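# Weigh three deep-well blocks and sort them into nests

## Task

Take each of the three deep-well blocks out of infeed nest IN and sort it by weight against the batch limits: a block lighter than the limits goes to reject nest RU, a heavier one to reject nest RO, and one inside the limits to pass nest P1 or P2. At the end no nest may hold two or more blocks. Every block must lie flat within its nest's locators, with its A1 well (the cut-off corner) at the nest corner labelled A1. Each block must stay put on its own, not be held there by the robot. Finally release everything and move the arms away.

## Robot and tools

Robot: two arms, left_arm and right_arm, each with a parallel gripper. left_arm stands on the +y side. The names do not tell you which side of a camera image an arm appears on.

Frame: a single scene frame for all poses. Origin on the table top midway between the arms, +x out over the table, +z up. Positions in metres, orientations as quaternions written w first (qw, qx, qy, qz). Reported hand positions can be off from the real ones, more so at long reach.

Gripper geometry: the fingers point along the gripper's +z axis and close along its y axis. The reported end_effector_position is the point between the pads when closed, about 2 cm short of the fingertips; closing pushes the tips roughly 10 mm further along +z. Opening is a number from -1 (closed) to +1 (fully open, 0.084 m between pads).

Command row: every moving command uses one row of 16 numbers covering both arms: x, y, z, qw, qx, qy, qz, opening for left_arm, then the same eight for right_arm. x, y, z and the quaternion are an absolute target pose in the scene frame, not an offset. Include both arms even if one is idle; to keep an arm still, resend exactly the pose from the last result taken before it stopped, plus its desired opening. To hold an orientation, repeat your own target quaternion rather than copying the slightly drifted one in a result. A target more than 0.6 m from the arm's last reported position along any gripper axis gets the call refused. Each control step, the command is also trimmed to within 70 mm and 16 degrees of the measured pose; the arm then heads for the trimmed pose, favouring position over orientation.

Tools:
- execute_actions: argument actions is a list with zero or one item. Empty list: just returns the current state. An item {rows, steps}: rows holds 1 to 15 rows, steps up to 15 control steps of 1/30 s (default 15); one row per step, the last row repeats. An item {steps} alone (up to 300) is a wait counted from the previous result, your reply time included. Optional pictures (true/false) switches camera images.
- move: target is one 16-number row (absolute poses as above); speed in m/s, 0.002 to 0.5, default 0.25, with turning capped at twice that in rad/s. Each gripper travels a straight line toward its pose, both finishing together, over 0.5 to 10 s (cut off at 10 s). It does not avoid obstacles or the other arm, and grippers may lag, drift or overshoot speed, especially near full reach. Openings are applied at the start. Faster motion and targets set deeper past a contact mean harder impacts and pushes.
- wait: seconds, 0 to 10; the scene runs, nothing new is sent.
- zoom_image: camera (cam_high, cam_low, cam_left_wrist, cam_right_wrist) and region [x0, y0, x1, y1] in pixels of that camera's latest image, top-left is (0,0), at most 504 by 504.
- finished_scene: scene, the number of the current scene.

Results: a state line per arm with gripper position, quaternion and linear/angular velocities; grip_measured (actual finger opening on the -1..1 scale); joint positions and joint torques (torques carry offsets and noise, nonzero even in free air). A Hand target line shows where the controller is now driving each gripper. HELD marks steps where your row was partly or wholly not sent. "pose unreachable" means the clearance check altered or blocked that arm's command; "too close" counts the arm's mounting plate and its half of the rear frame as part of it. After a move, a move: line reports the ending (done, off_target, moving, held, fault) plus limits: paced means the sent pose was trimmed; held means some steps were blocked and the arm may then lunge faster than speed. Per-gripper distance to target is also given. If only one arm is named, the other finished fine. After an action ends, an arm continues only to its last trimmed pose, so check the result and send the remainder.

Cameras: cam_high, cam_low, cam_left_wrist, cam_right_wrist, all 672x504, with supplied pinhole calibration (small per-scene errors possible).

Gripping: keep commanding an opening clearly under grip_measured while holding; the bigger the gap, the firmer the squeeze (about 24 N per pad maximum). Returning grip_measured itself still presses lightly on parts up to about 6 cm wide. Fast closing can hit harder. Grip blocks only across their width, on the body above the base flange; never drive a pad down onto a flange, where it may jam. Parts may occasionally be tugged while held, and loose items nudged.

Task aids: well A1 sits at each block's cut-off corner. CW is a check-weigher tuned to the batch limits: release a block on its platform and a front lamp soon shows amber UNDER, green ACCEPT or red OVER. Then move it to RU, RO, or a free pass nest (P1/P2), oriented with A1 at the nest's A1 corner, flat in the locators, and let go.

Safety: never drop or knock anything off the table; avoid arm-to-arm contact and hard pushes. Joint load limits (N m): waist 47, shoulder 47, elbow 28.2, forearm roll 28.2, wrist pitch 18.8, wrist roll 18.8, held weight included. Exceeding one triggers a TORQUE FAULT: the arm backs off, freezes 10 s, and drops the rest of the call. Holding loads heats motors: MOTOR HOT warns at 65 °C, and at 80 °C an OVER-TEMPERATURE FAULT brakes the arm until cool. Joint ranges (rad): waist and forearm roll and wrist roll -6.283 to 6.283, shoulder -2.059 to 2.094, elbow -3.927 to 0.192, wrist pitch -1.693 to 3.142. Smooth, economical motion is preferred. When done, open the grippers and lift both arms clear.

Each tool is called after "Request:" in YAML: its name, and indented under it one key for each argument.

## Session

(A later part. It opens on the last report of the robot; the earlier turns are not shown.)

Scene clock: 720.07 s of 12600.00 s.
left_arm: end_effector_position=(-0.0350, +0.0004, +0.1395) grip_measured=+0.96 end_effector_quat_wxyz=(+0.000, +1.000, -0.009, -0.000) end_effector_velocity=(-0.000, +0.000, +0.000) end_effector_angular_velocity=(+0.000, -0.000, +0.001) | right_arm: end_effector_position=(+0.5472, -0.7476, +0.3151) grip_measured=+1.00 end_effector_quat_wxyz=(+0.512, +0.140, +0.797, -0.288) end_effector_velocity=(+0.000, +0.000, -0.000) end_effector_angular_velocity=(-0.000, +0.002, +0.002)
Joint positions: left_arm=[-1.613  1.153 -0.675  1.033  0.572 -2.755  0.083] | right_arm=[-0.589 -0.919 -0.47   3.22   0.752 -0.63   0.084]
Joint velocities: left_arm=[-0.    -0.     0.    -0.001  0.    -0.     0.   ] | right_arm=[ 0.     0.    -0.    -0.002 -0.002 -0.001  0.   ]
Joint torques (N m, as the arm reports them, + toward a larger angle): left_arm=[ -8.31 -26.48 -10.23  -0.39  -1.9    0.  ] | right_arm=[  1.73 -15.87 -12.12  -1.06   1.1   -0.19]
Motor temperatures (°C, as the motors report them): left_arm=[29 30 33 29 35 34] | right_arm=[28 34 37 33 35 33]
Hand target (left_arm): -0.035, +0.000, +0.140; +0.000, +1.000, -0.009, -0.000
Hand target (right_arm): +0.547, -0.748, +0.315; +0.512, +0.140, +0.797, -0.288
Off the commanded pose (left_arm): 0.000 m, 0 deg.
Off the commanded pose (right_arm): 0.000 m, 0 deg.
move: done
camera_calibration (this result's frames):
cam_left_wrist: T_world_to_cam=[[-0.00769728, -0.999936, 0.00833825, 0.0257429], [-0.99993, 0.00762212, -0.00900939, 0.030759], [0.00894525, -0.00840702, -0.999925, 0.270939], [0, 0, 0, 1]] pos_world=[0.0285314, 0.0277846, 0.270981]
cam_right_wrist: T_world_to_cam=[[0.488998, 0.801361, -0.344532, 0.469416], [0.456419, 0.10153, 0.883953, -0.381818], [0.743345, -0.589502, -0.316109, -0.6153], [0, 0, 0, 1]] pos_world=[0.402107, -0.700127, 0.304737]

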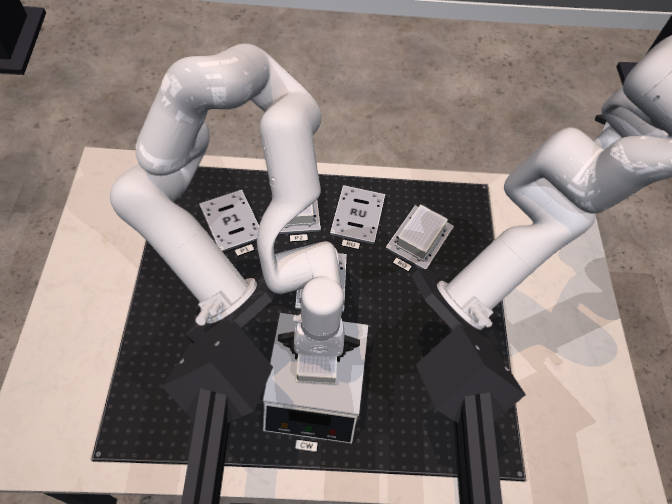

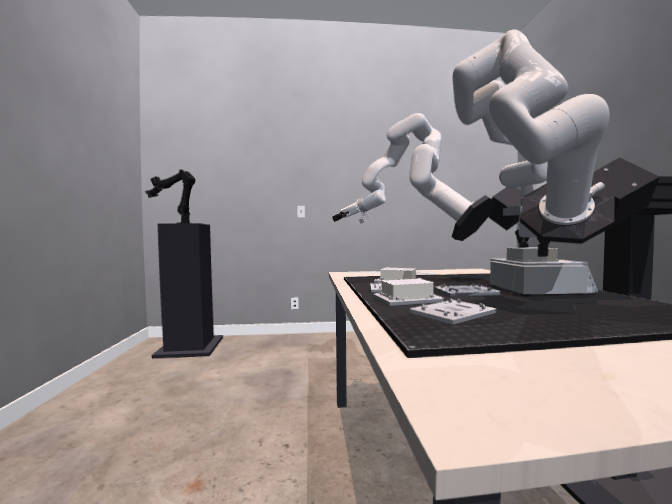

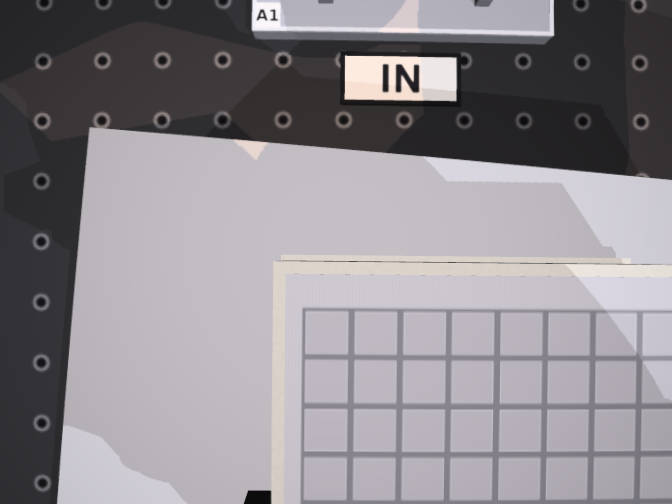

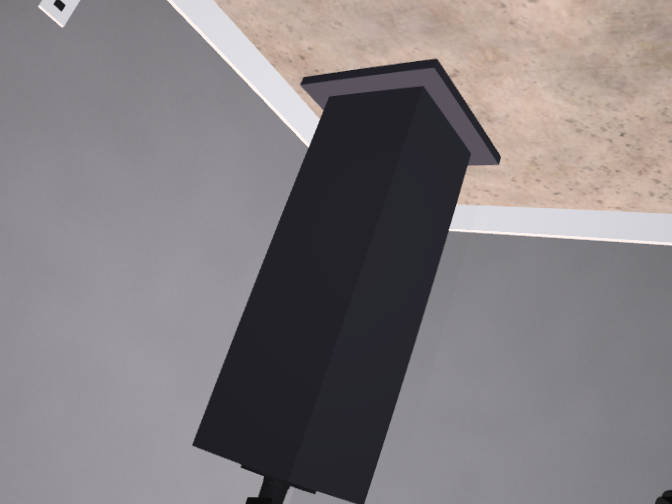

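UNDER → RU.

Request:
move:
  target: [-0.035,0.0005,0.168,0,1,-0.0087,0,0,0.5472,-0.7476,0.3151,0.512,0.140,0.797,-0.288,1]
  speed: 0.04

Request:
move:
  target: [0.30,-0.05,0.165,0,1,0,0,0,0.5472,-0.7476,0.3151,0.512,0.140,0.797,-0.288,1]
  speed: 0.12

Request:
move:
  target: [0.412,-0.090,0.090,0,0.9957,-0.0924,0,0,0.5472,-0.7476,0.3151,0.512,0.140,0.797,-0.288,1]
  speed: 0.1

Request:
move:
  target: [0.412,-0.090,0.090,0,0.9957,-0.0924,0,0,0.5472,-0.7476,0.3151,0.512,0.140,0.797,-0.288,1]

Scene clock: 739.50 s of 12600.00 s.
left_arm: end_effector_position=(-0.0350, +0.0006, +0.1676) grip_measured=+0.96 end_effector_quat_wxyz=(+0.000, +1.000, -0.009, +0.000) end_effector_velocity=(+0.000, +0.001, +0.002) end_effector_angular_velocity=(+0.004, -0.003, -0.001) | right_arm: end_effector_position=(+0.5472, -0.7476, +0.3151) grip_measured=+1.00 end_effector_quat_wxyz=(+0.512, +0.140, +0.797, -0.288) end_effector_velocity=(-0.001, -0.001, -0.000) end_effector_angular_velocity=(+0.000, +0.000, -0.003)
Joint positions: left_arm=[-1.703  1.063 -0.639  0.848  0.573 -2.632  0.083] | right_arm=[-0.589 -0.919 -0.47   3.22   0.752 -0.63   0.084]
Joint velocities: left_arm=[-0.011 -0.007  0.001 -0.026  0.006  0.018  0.   ] | right_arm=[-0.002 -0.     0.     0.001  0.001  0.001  0.   ]
Joint torques (N m, as the arm reports them, + toward a larger angle): left_arm=[ -7.83 -27.31 -12.93  -0.49  -2.23  -0.19] | right_arm=[  1.73 -15.81 -12.16  -0.61   0.8   -0.01]
Motor temperatures (°C, as the motors report them): left_arm=[29 31 34 29 35 34] | right_arm=[28 34 37 33 35 33]
Hand target (left_arm): -0.035, +0.001, +0.168; -0.000, +1.000, -0.009, +0.000
Hand target (right_arm): +0.547, -0.748, +0.315; +0.512, +0.140, +0.797, -0.288
Off the commanded pose (left_arm): 0.000 m, 0 deg.
Off the commanded pose (right_arm): 0.000 m, 0 deg.
After step 90, 15.33 s passed at rest.
move: done
camera_calibration (this result's frames):
cam_left_wrist: T_world_to_cam=[[-0.00764701, -0.999937, 0.00826666, 0.025666], [-0.99993, 0.00757144, -0.00913421, 0.0310656], [0.00907104, -0.00833593, -0.999924, 0.299003], [0, 0, 0, 1]] pos_world=[0.0285474, 0.0279216, 0.299052]
cam_right_wrist: T_world_to_cam=[[0.488998, 0.801361, -0.344532, 0.469416], [0.456419, 0.10153, 0.883953, -0.381818], [0.743345, -0.589502, -0.316109, -0.6153], [0, 0, 0, 1]] pos_world=[0.402107, -0.700127, 0.304737]

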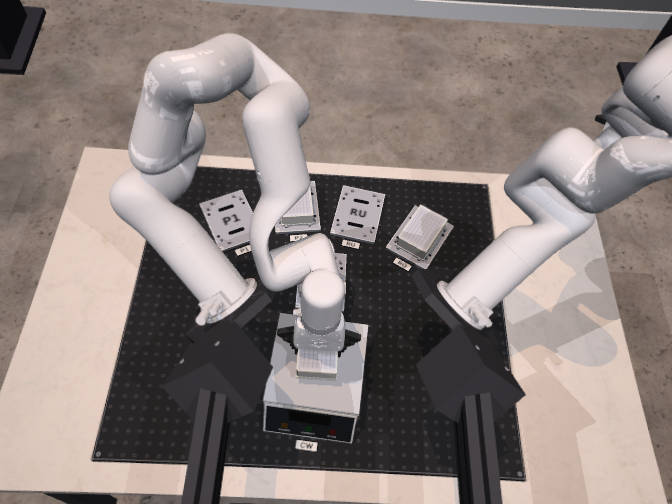

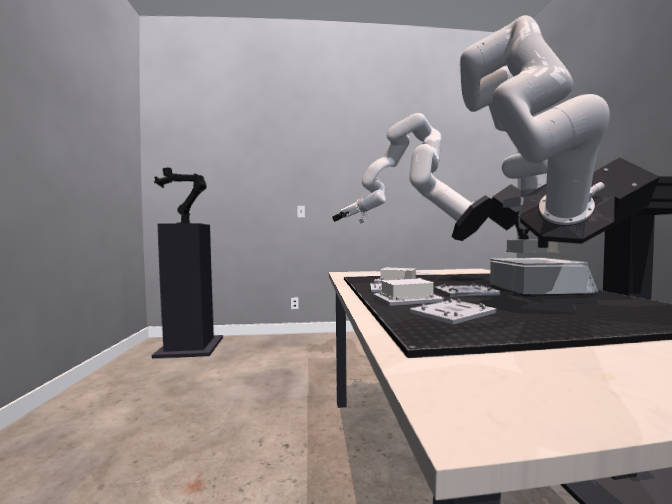

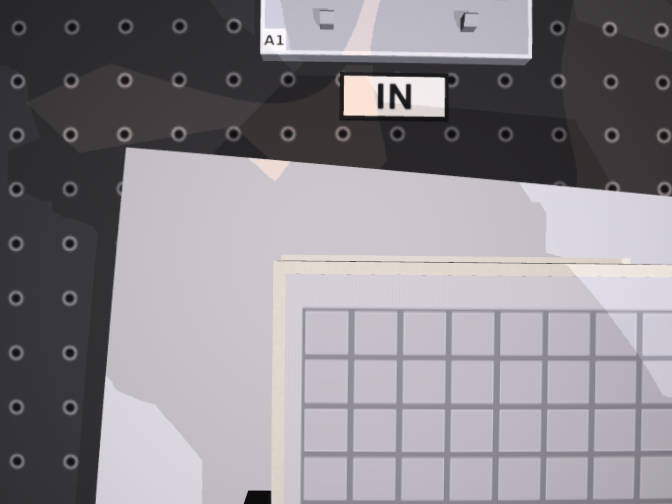

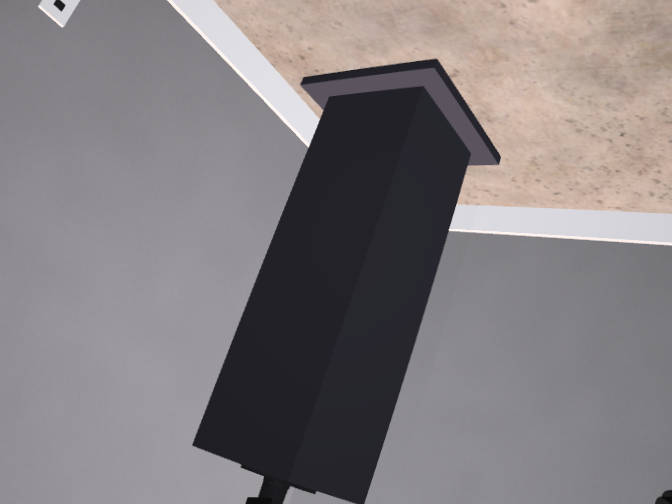

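Scene clock: 742.87 s of 12600.00 s.
left_arm: end_effector_position=(+0.2988, -0.0510, +0.1658) grip_measured=+0.96 end_effector_quat_wxyz=(-0.000, +1.000, -0.000, -0.000) end_effector_velocity=(+0.003, -0.001, +0.000) end_effector_angular_velocity=(-0.000, -0.001, +0.000) | right_arm: end_effector_position=(+0.5472, -0.7476, +0.3151) grip_measured=+1.00 end_effector_quat_wxyz=(+0.512, +0.140, +0.797, -0.288) end_effector_velocity=(+0.000, +0.001, -0.000) end_effector_angular_velocity=(+0.003, +0.000, -0.000)
Joint positions: left_arm=[-0.866  0.62  -0.831  1.229  0.959 -1.992  0.083] | right_arm=[-0.589 -0.919 -0.47   3.22   0.752 -0.63   0.084]
Joint velocities: left_arm=[ 0.002  0.001 -0.007 -0.002  0.002  0.007  0.   ] | right_arm=[ 0.001 -0.     0.     0.001 -0.002  0.     0.   ]
Joint torques (N m, as the arm reports them, + toward a larger angle): left_arm=[-17.88 -22.54  -9.08  -0.53  -2.25   0.19] | right_arm=[  1.74 -15.15 -11.86  -0.68   0.87  -0.37]
Motor temperatures (°C, as the motors report them): left_arm=[29 31 34 29 35 34] | right_arm=[28 34 37 33 35 33]
Hand target (left_arm): +0.299, -0.051, +0.166; +0.000, +1.000, -0.000, -0.000
Hand target (right_arm): +0.547, -0.748, +0.315; +0.512, +0.140, +0.797, -0.288
Off the commanded pose (left_arm): 0.002 m, 0 deg.
Off the commanded pose (right_arm): 0.000 m, 0 deg.
move: done
camera_calibration (this result's frames):
cam_left_wrist: T_world_to_cam=[[0.00911036, -0.999926, 0.00809652, -0.0282579], [-0.999921, -0.00917976, -0.00857664, 0.364279], [0.00865033, -0.00801774, -0.99993, 0.293893], [0, 0, 0, 1]] pos_world=[0.361965, -0.0225555, 0.297226]
cam_right_wrist: T_world_to_cam=[[0.488998, 0.801361, -0.344532, 0.469416], [0.456419, 0.10153, 0.883953, -0.381818], [0.743345, -0.589502, -0.316109, -0.6153], [0, 0, 0, 1]] pos_world=[0.402107, -0.700127, 0.304737]

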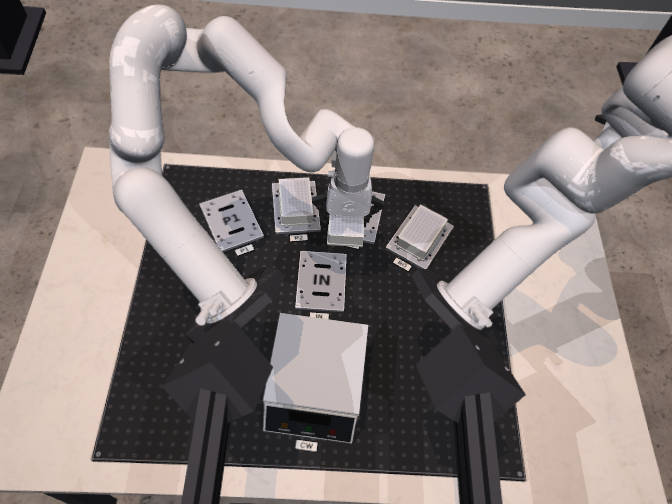

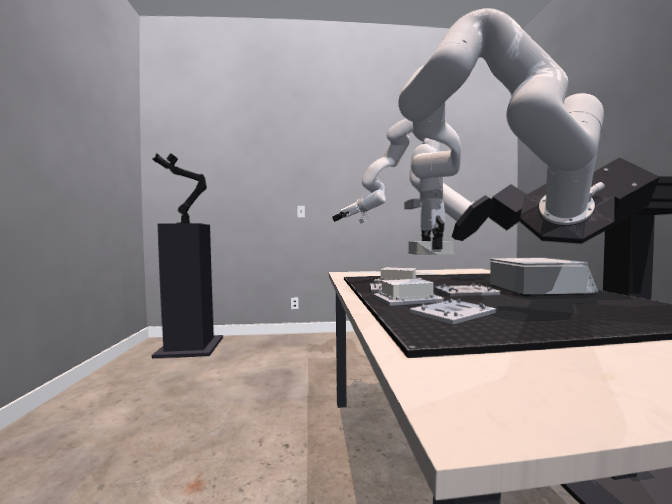

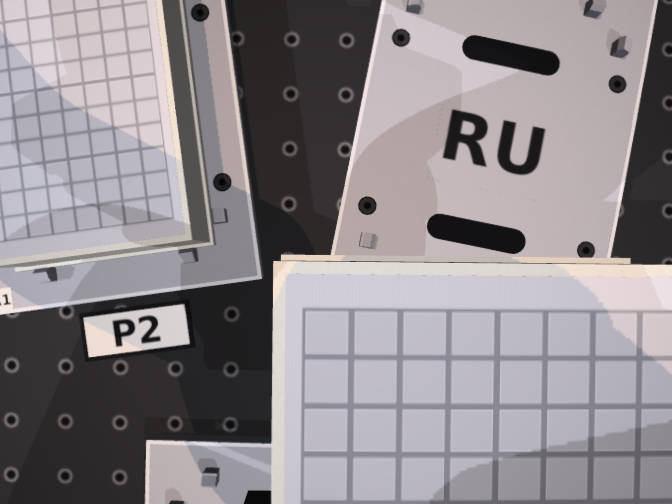

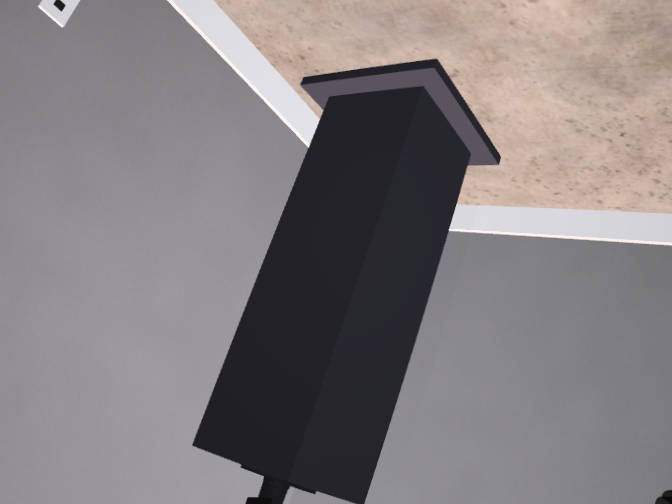

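Scene clock: 744.80 s of 12600.00 s.
left_arm: end_effector_position=(+0.4116, -0.0904, +0.0904) grip_measured=+0.96 end_effector_quat_wxyz=(+0.000, +0.996, -0.092, -0.000) end_effector_velocity=(+0.002, -0.001, -0.001) end_effector_angular_velocity=(+0.002, +0.000, -0.001) | right_arm: end_effector_position=(+0.5472, -0.7476, +0.3151) grip_measured=+1.00 end_effector_quat_wxyz=(+0.512, +0.140, +0.797, -0.288) end_effector_velocity=(-0.000, +0.000, -0.000) end_effector_angular_velocity=(+0.002, -0.000, -0.001)
Joint positions: left_arm=[-0.647  0.838 -1.22   1.31   0.949 -1.585  0.083] | right_arm=[-0.589 -0.919 -0.47   3.22   0.752 -0.63   0.084]
Joint velocities: left_arm=[ 0.002  0.006 -0.012 -0.003  0.003  0.008 -0.   ] | right_arm=[ 0.001  0.    -0.     0.002 -0.001 -0.    -0.   ]
Joint torques (N m, as the arm reports them, + toward a larger angle): left_arm=[-21.94 -26.99  -8.33  -0.38  -2.21   0.11] | right_arm=[  1.56 -14.81 -12.12  -0.28   0.95  -0.2 ]
Motor temperatures (°C, as the motors report them): left_arm=[29 31 34 29 35 34] | right_arm=[28 34 37 33 35 33]
Hand target (left_arm): +0.412, -0.090, +0.090; -0.000, +0.996, -0.092, -0.000
Hand target (right_arm): +0.547, -0.748, +0.315; +0.512, +0.140, +0.797, -0.288
Off the commanded pose (left_arm): 0.001 m, 0 deg.
Off the commanded pose (right_arm): 0.000 m, 0 deg.
move: done
camera_calibration (this result's frames):
cam_left_wrist: T_world_to_cam=[[-0.174508, -0.984621, 0.00825022, 0.0088557], [-0.984628, 0.174434, -0.00893629, 0.486336], [0.00735974, -0.00968285, -0.999926, 0.217613], [0, 0, 0, 1]] pos_world=[0.478804, -0.074007, 0.22187]
cam_right_wrist: T_world_to_cam=[[0.488998, 0.801361, -0.344532, 0.469416], [0.456419, 0.10153, 0.883953, -0.381818], [0.743346, -0.589502, -0.316109, -0.6153], [0, 0, 0, 1]] pos_world=[0.402107, -0.700127, 0.304737]

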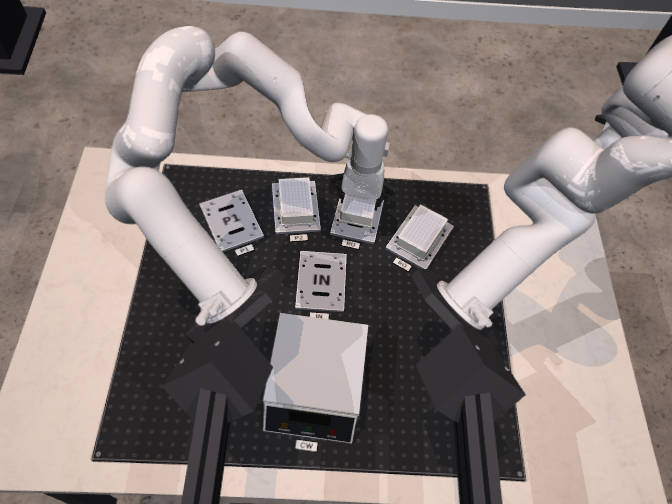

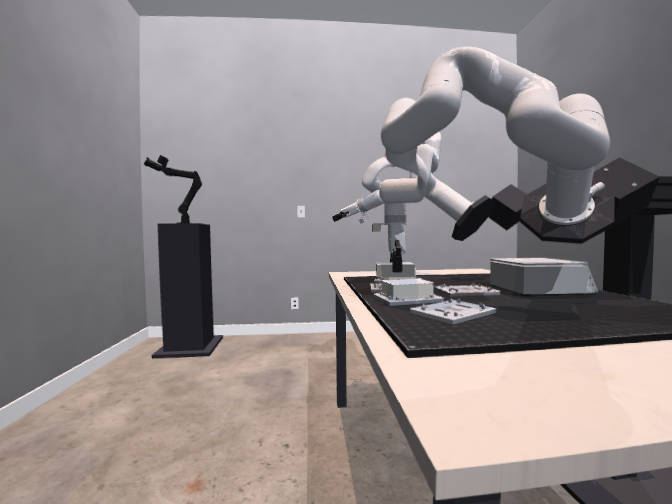

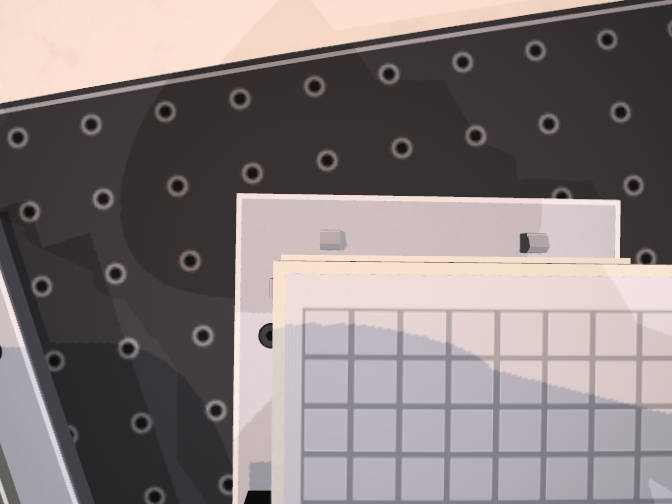

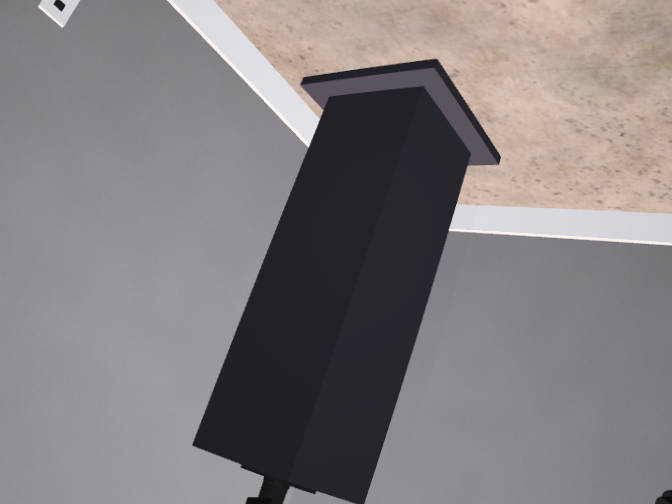

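Scene clock: 745.50 s of 12600.00 s.
left_arm: end_effector_position=(+0.4120, -0.0900, +0.0900) grip_measured=+0.96 end_effector_quat_wxyz=(+0.000, +0.996, -0.092, -0.000) end_effector_velocity=(-0.000, -0.000, +0.000) end_effector_angular_velocity=(-0.001, -0.000, -0.001) | right_arm: end_effector_position=(+0.5472, -0.7476, +0.3151) grip_measured=+1.00 end_effector_quat_wxyz=(+0.512, +0.140, +0.797, -0.288) end_effector_velocity=(+0.000, +0.001, -0.000) end_effector_angular_velocity=(+0.002, -0.001, +0.001)
Joint positions: left_arm=[-0.646  0.838 -1.22   1.311  0.948 -1.584  0.083] | right_arm=[-0.589 -0.919 -0.47   3.22   0.752 -0.63   0.084]
Joint velocities: left_arm=[-0.    -0.     0.     0.    -0.001  0.     0.   ] | right_arm=[ 0.002 -0.     0.    -0.    -0.     0.001 -0.   ]
Joint torques (N m, as the arm reports them, + toward a larger angle): left_arm=[-22.39 -26.94  -8.1   -0.47  -2.23   0.11] | right_arm=[  1.21 -15.26 -12.07  -0.85   1.12  -0.36]
Motor temperatures (°C, as the motors report them): left_arm=[29 31 34 29 35 34] | right_arm=[28 34 37 33 35 33]
Hand target (left_arm): +0.412, -0.090, +0.090; +0.000, +0.996, -0.092, -0.000
Hand target (right_arm): +0.547, -0.748, +0.315; +0.512, +0.140, +0.797, -0.288
Off the commanded pose (left_arm): 0.000 m, 0 deg.
Off the commanded pose (right_arm): 0.000 m, 0 deg.
move: done
camera_calibration (this result's frames):
cam_left_wrist: T_world_to_cam=[[-0.174528, -0.984618, 0.00817167, 0.00929704], [-0.984624, 0.174454, -0.00906857, 0.486681], [0.00750349, -0.00962874, -0.999925, 0.217141], [0, 0, 0, 1]] pos_world=[0.479191, -0.0736587, 0.221463]
cam_right_wrist: T_world_to_cam=[[0.488998, 0.801361, -0.344532, 0.469416], [0.456419, 0.10153, 0.883953, -0.381818], [0.743346, -0.589502, -0.316109, -0.6153], [0, 0, 0, 1]] pos_world=[0.402107, -0.700127, 0.304737]

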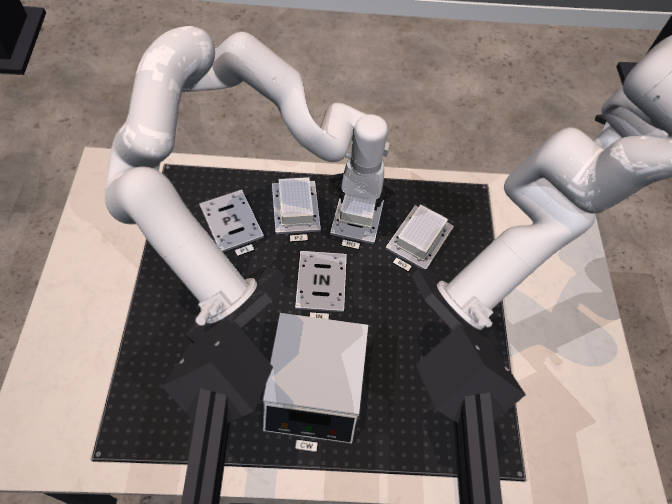

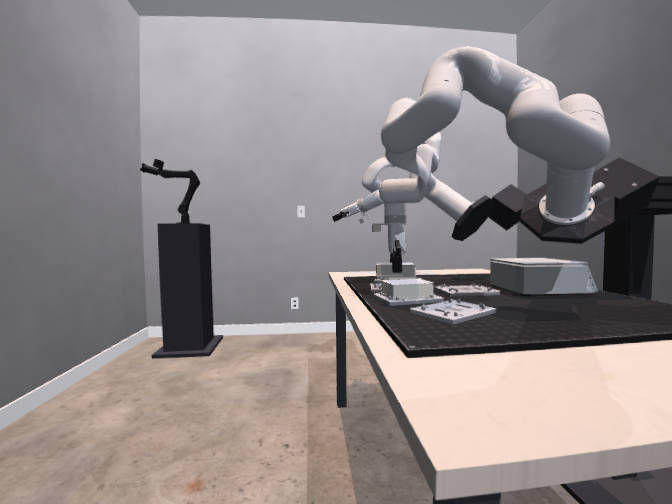

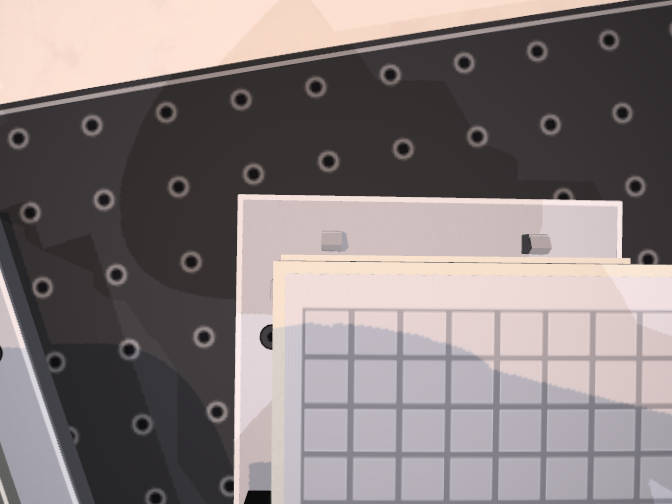

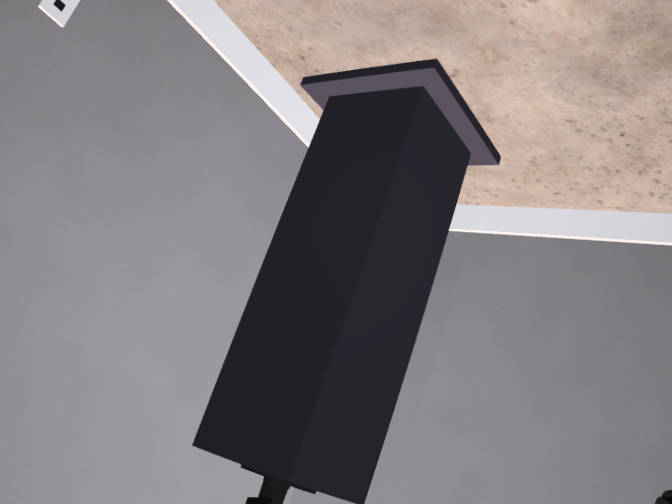

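Request:
move:
  target: [0.4126,-0.0901,0.063,0,0.9954,-0.0963,0,0,0.5472,-0.7476,0.3151,0.512,0.140,0.797,-0.288,1]
  speed: 0.02

Request:
move:
  target: [0.4126,-0.0901,0.063,0,0.9954,-0.0963,0,0,0.5472,-0.7476,0.3151,0.512,0.140,0.797,-0.288,1]

Request:
zoom_image:
  camera: "cam_left_wrist"
  region: [200,170,400,320]

Request:
zoom_image:
  camera: "cam_left_wrist"
  region: [472,170,672,320]

Scene clock: 760.87 s of 12600.00 s.
left_arm: end_effector_position=(+0.4126, -0.0902, +0.0633) grip_measured=+0.96 end_effector_quat_wxyz=(+0.000, +0.995, -0.096, -0.000) end_effector_velocity=(+0.001, -0.001, -0.002) end_effector_angular_velocity=(-0.003, -0.000, +0.000) | right_arm: end_effector_position=(+0.5472, -0.7476, +0.3151) grip_measured=+1.00 end_effector_quat_wxyz=(+0.512, +0.140, +0.797, -0.288) end_effector_velocity=(+0.000, +0.000, +0.000) end_effector_angular_velocity=(+0.001, -0.002, -0.001)
Joint positions: left_arm=[-0.598  0.889 -1.255  1.364  0.927 -1.591  0.083] | right_arm=[-0.589 -0.919 -0.47   3.22   0.752 -0.63   0.084]
Joint velocities: left_arm=[ 0.004  0.004 -0.004  0.004 -0.004 -0.001  0.   ] | right_arm=[ 0.001 -0.    -0.     0.001  0.001  0.001  0.   ]
Joint torques (N m, as the arm reports them, + toward a larger angle): left_arm=[-21.98 -27.21  -7.09  -0.45  -2.17  -0.02] | right_arm=[  1.48 -15.25 -12.35  -0.3    0.83  -0.16]
Motor temperatures (°C, as the motors report them): left_arm=[30 31 34 29 35 34] | right_arm=[28 34 37 33 35 33]
Hand target (left_arm): +0.413, -0.090, +0.063; +0.000, +0.995, -0.096, -0.000
Hand target (right_arm): +0.547, -0.748, +0.315; +0.512, +0.140, +0.797, -0.288
Off the commanded pose (left_arm): 0.000 m, 0 deg.
Off the commanded pose (right_arm): 0.000 m, 0 deg.
After step 90, 10.70 s passed at rest.
move: done
camera_calibration (this result's frames):
cam_left_wrist: T_world_to_cam=[[-0.182193, -0.983228, 0.00830123, 0.0127654], [-0.983235, 0.182118, -0.00902225, 0.487183], [0.00735912, -0.00980585, -0.999925, 0.190422], [0, 0, 0, 1]] pos_world=[0.47994, -0.0743062, 0.194697]
cam_right_wrist: T_world_to_cam=[[0.488998, 0.801361, -0.344532, 0.469416], [0.456419, 0.10153, 0.883953, -0.381818], [0.743345, -0.589502, -0.316109, -0.6153], [0, 0, 0, 1]] pos_world=[0.402107, -0.700127, 0.304737]

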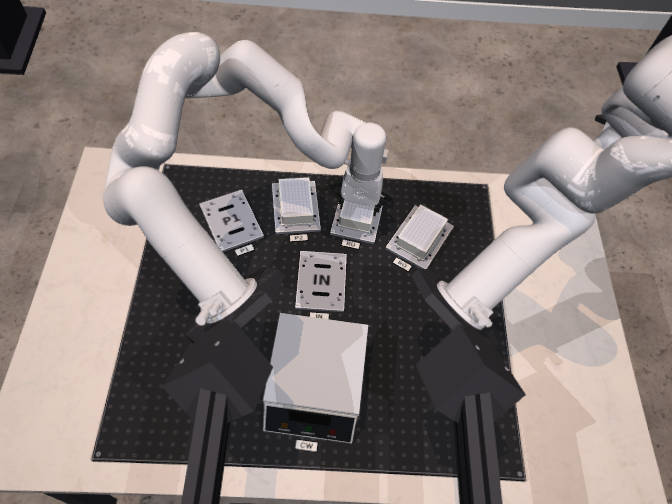

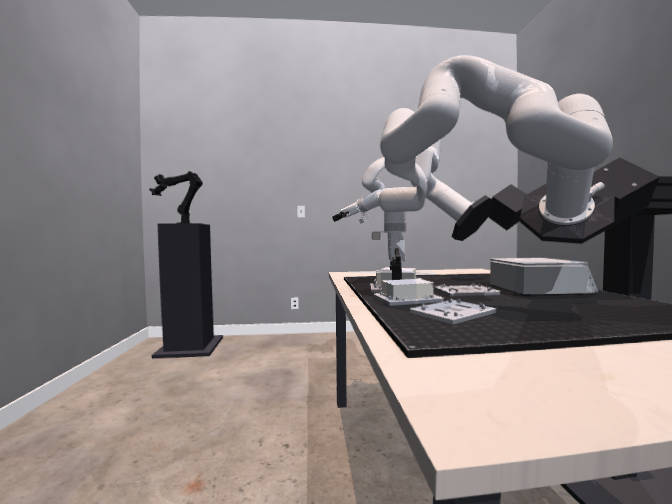

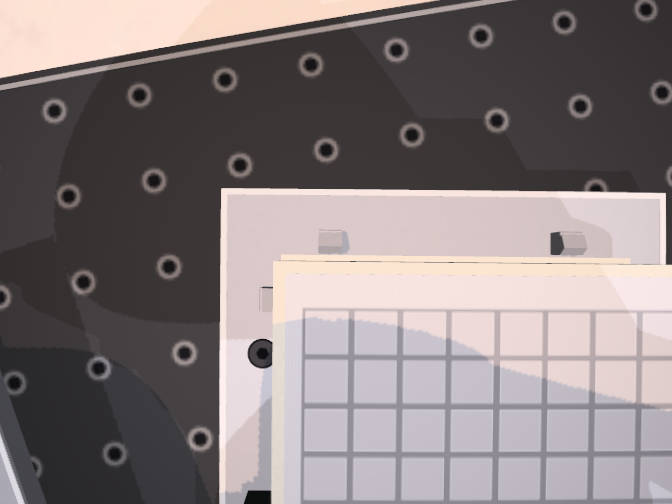

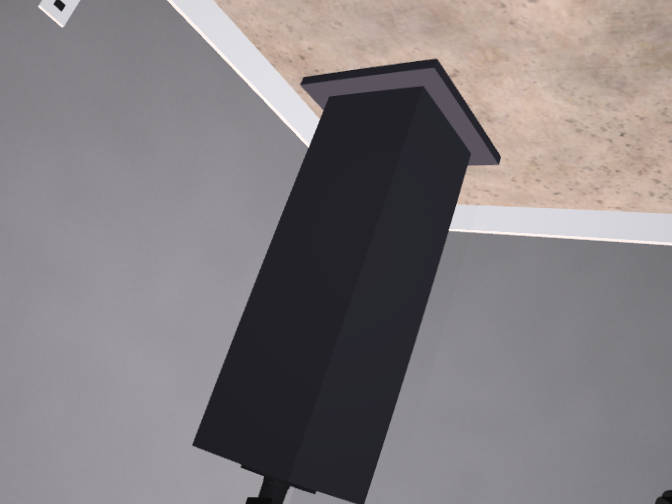

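Scene clock: 761.57 s of 12600.00 s.
left_arm: end_effector_position=(+0.4126, -0.0901, +0.0630) grip_measured=+0.96 end_effector_quat_wxyz=(+0.000, +0.995, -0.096, -0.000) end_effector_velocity=(-0.000, -0.000, -0.000) end_effector_angular_velocity=(-0.001, +0.001, +0.001) | right_arm: end_effector_position=(+0.5472, -0.7476, +0.3151) grip_measured=+1.00 end_effector_quat_wxyz=(+0.512, +0.140, +0.797, -0.288) end_effector_velocity=(-0.000, -0.000, -0.000) end_effector_angular_velocity=(+0.002, -0.000, -0.002)
Joint positions: left_arm=[-0.598  0.89  -1.255  1.365  0.927 -1.591  0.083] | right_arm=[-0.589 -0.919 -0.47   3.22   0.752 -0.63   0.084]
Joint velocities: left_arm=[ 0.001  0.    -0.001 -0.    -0.001 -0.    -0.   ] | right_arm=[-0.    -0.    -0.     0.002 -0.001  0.001 -0.   ]
Joint torques (N m, as the arm reports them, + toward a larger angle): left_arm=[-22.07 -26.84  -7.29  -0.39  -2.25  -0.03] | right_arm=[  1.47 -15.4  -12.18  -0.49   0.87   0.08]
Motor temperatures (°C, as the motors report them): left_arm=[30 31 34 29 35 34] | right_arm=[28 34 37 33 35 33]
Hand target (left_arm): +0.413, -0.090, +0.063; +0.000, +0.995, -0.096, -0.000
Hand target (right_arm): +0.547, -0.748, +0.315; +0.512, +0.140, +0.797, -0.288
Off the commanded pose (left_arm): 0.000 m, 0 deg.
Off the commanded pose (right_arm): 0.000 m, 0 deg.
move: done
camera_calibration (this result's frames):
cam_left_wrist: T_world_to_cam=[[-0.182227, -0.983223, 0.00817646, 0.0128415], [-0.983228, 0.182152, -0.00907562, 0.487176], [0.00743399, -0.00969315, -0.999925, 0.190154], [0, 0, 0, 1]] pos_world=[0.479932, -0.0742711, 0.194456]
cam_right_wrist: T_world_to_cam=[[0.488998, 0.801361, -0.344532, 0.469416], [0.456419, 0.10153, 0.883953, -0.381818], [0.743346, -0.589502, -0.316109, -0.6153], [0, 0, 0, 1]] pos_world=[0.402107, -0.700127, 0.304737]

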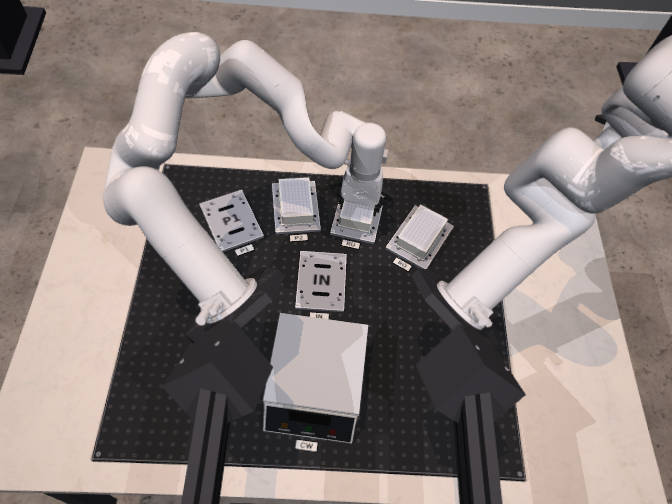

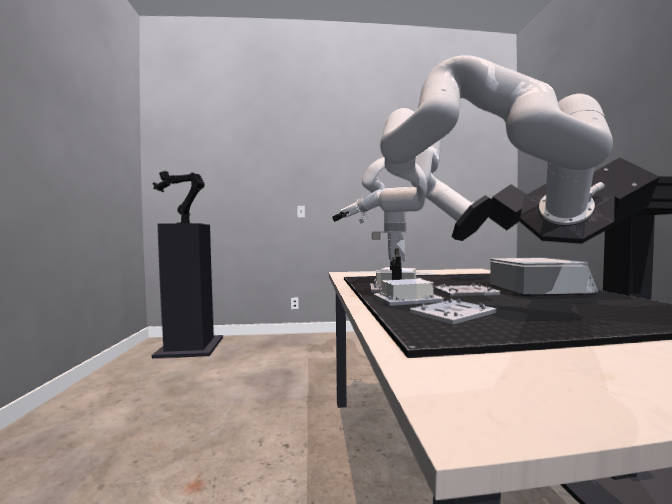

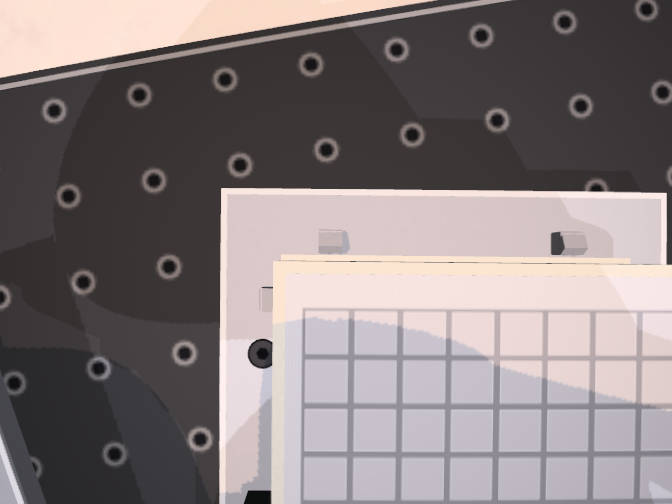

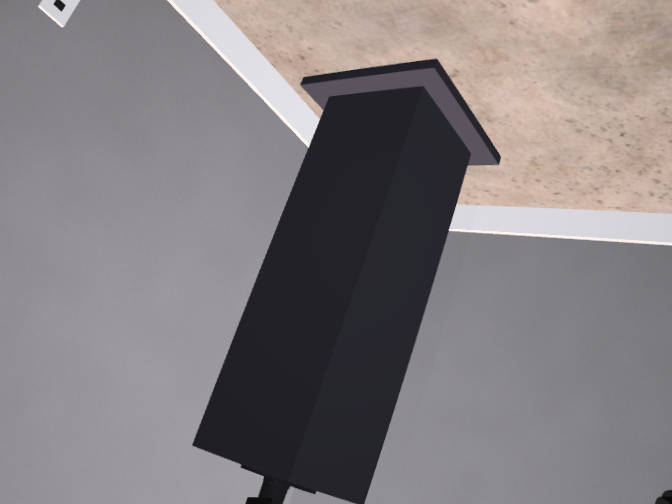

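Region (200, 170, 400, 320) of cam_left_wrist's 672x504 image, scaled by 2.520, with more detail than that image has; it fills the top 378 rows of this view, and the rest is white.

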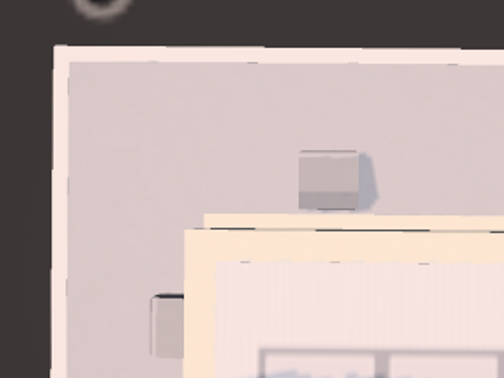

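Region (472, 170, 672, 320) of cam_left_wrist's 672x504 image, scaled by 2.520, with more detail than that image has; it fills the top 378 rows of this view, and the rest is white.

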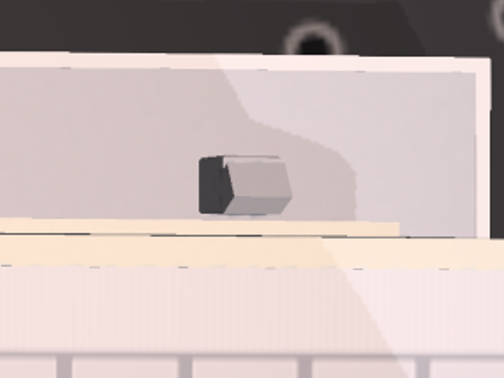

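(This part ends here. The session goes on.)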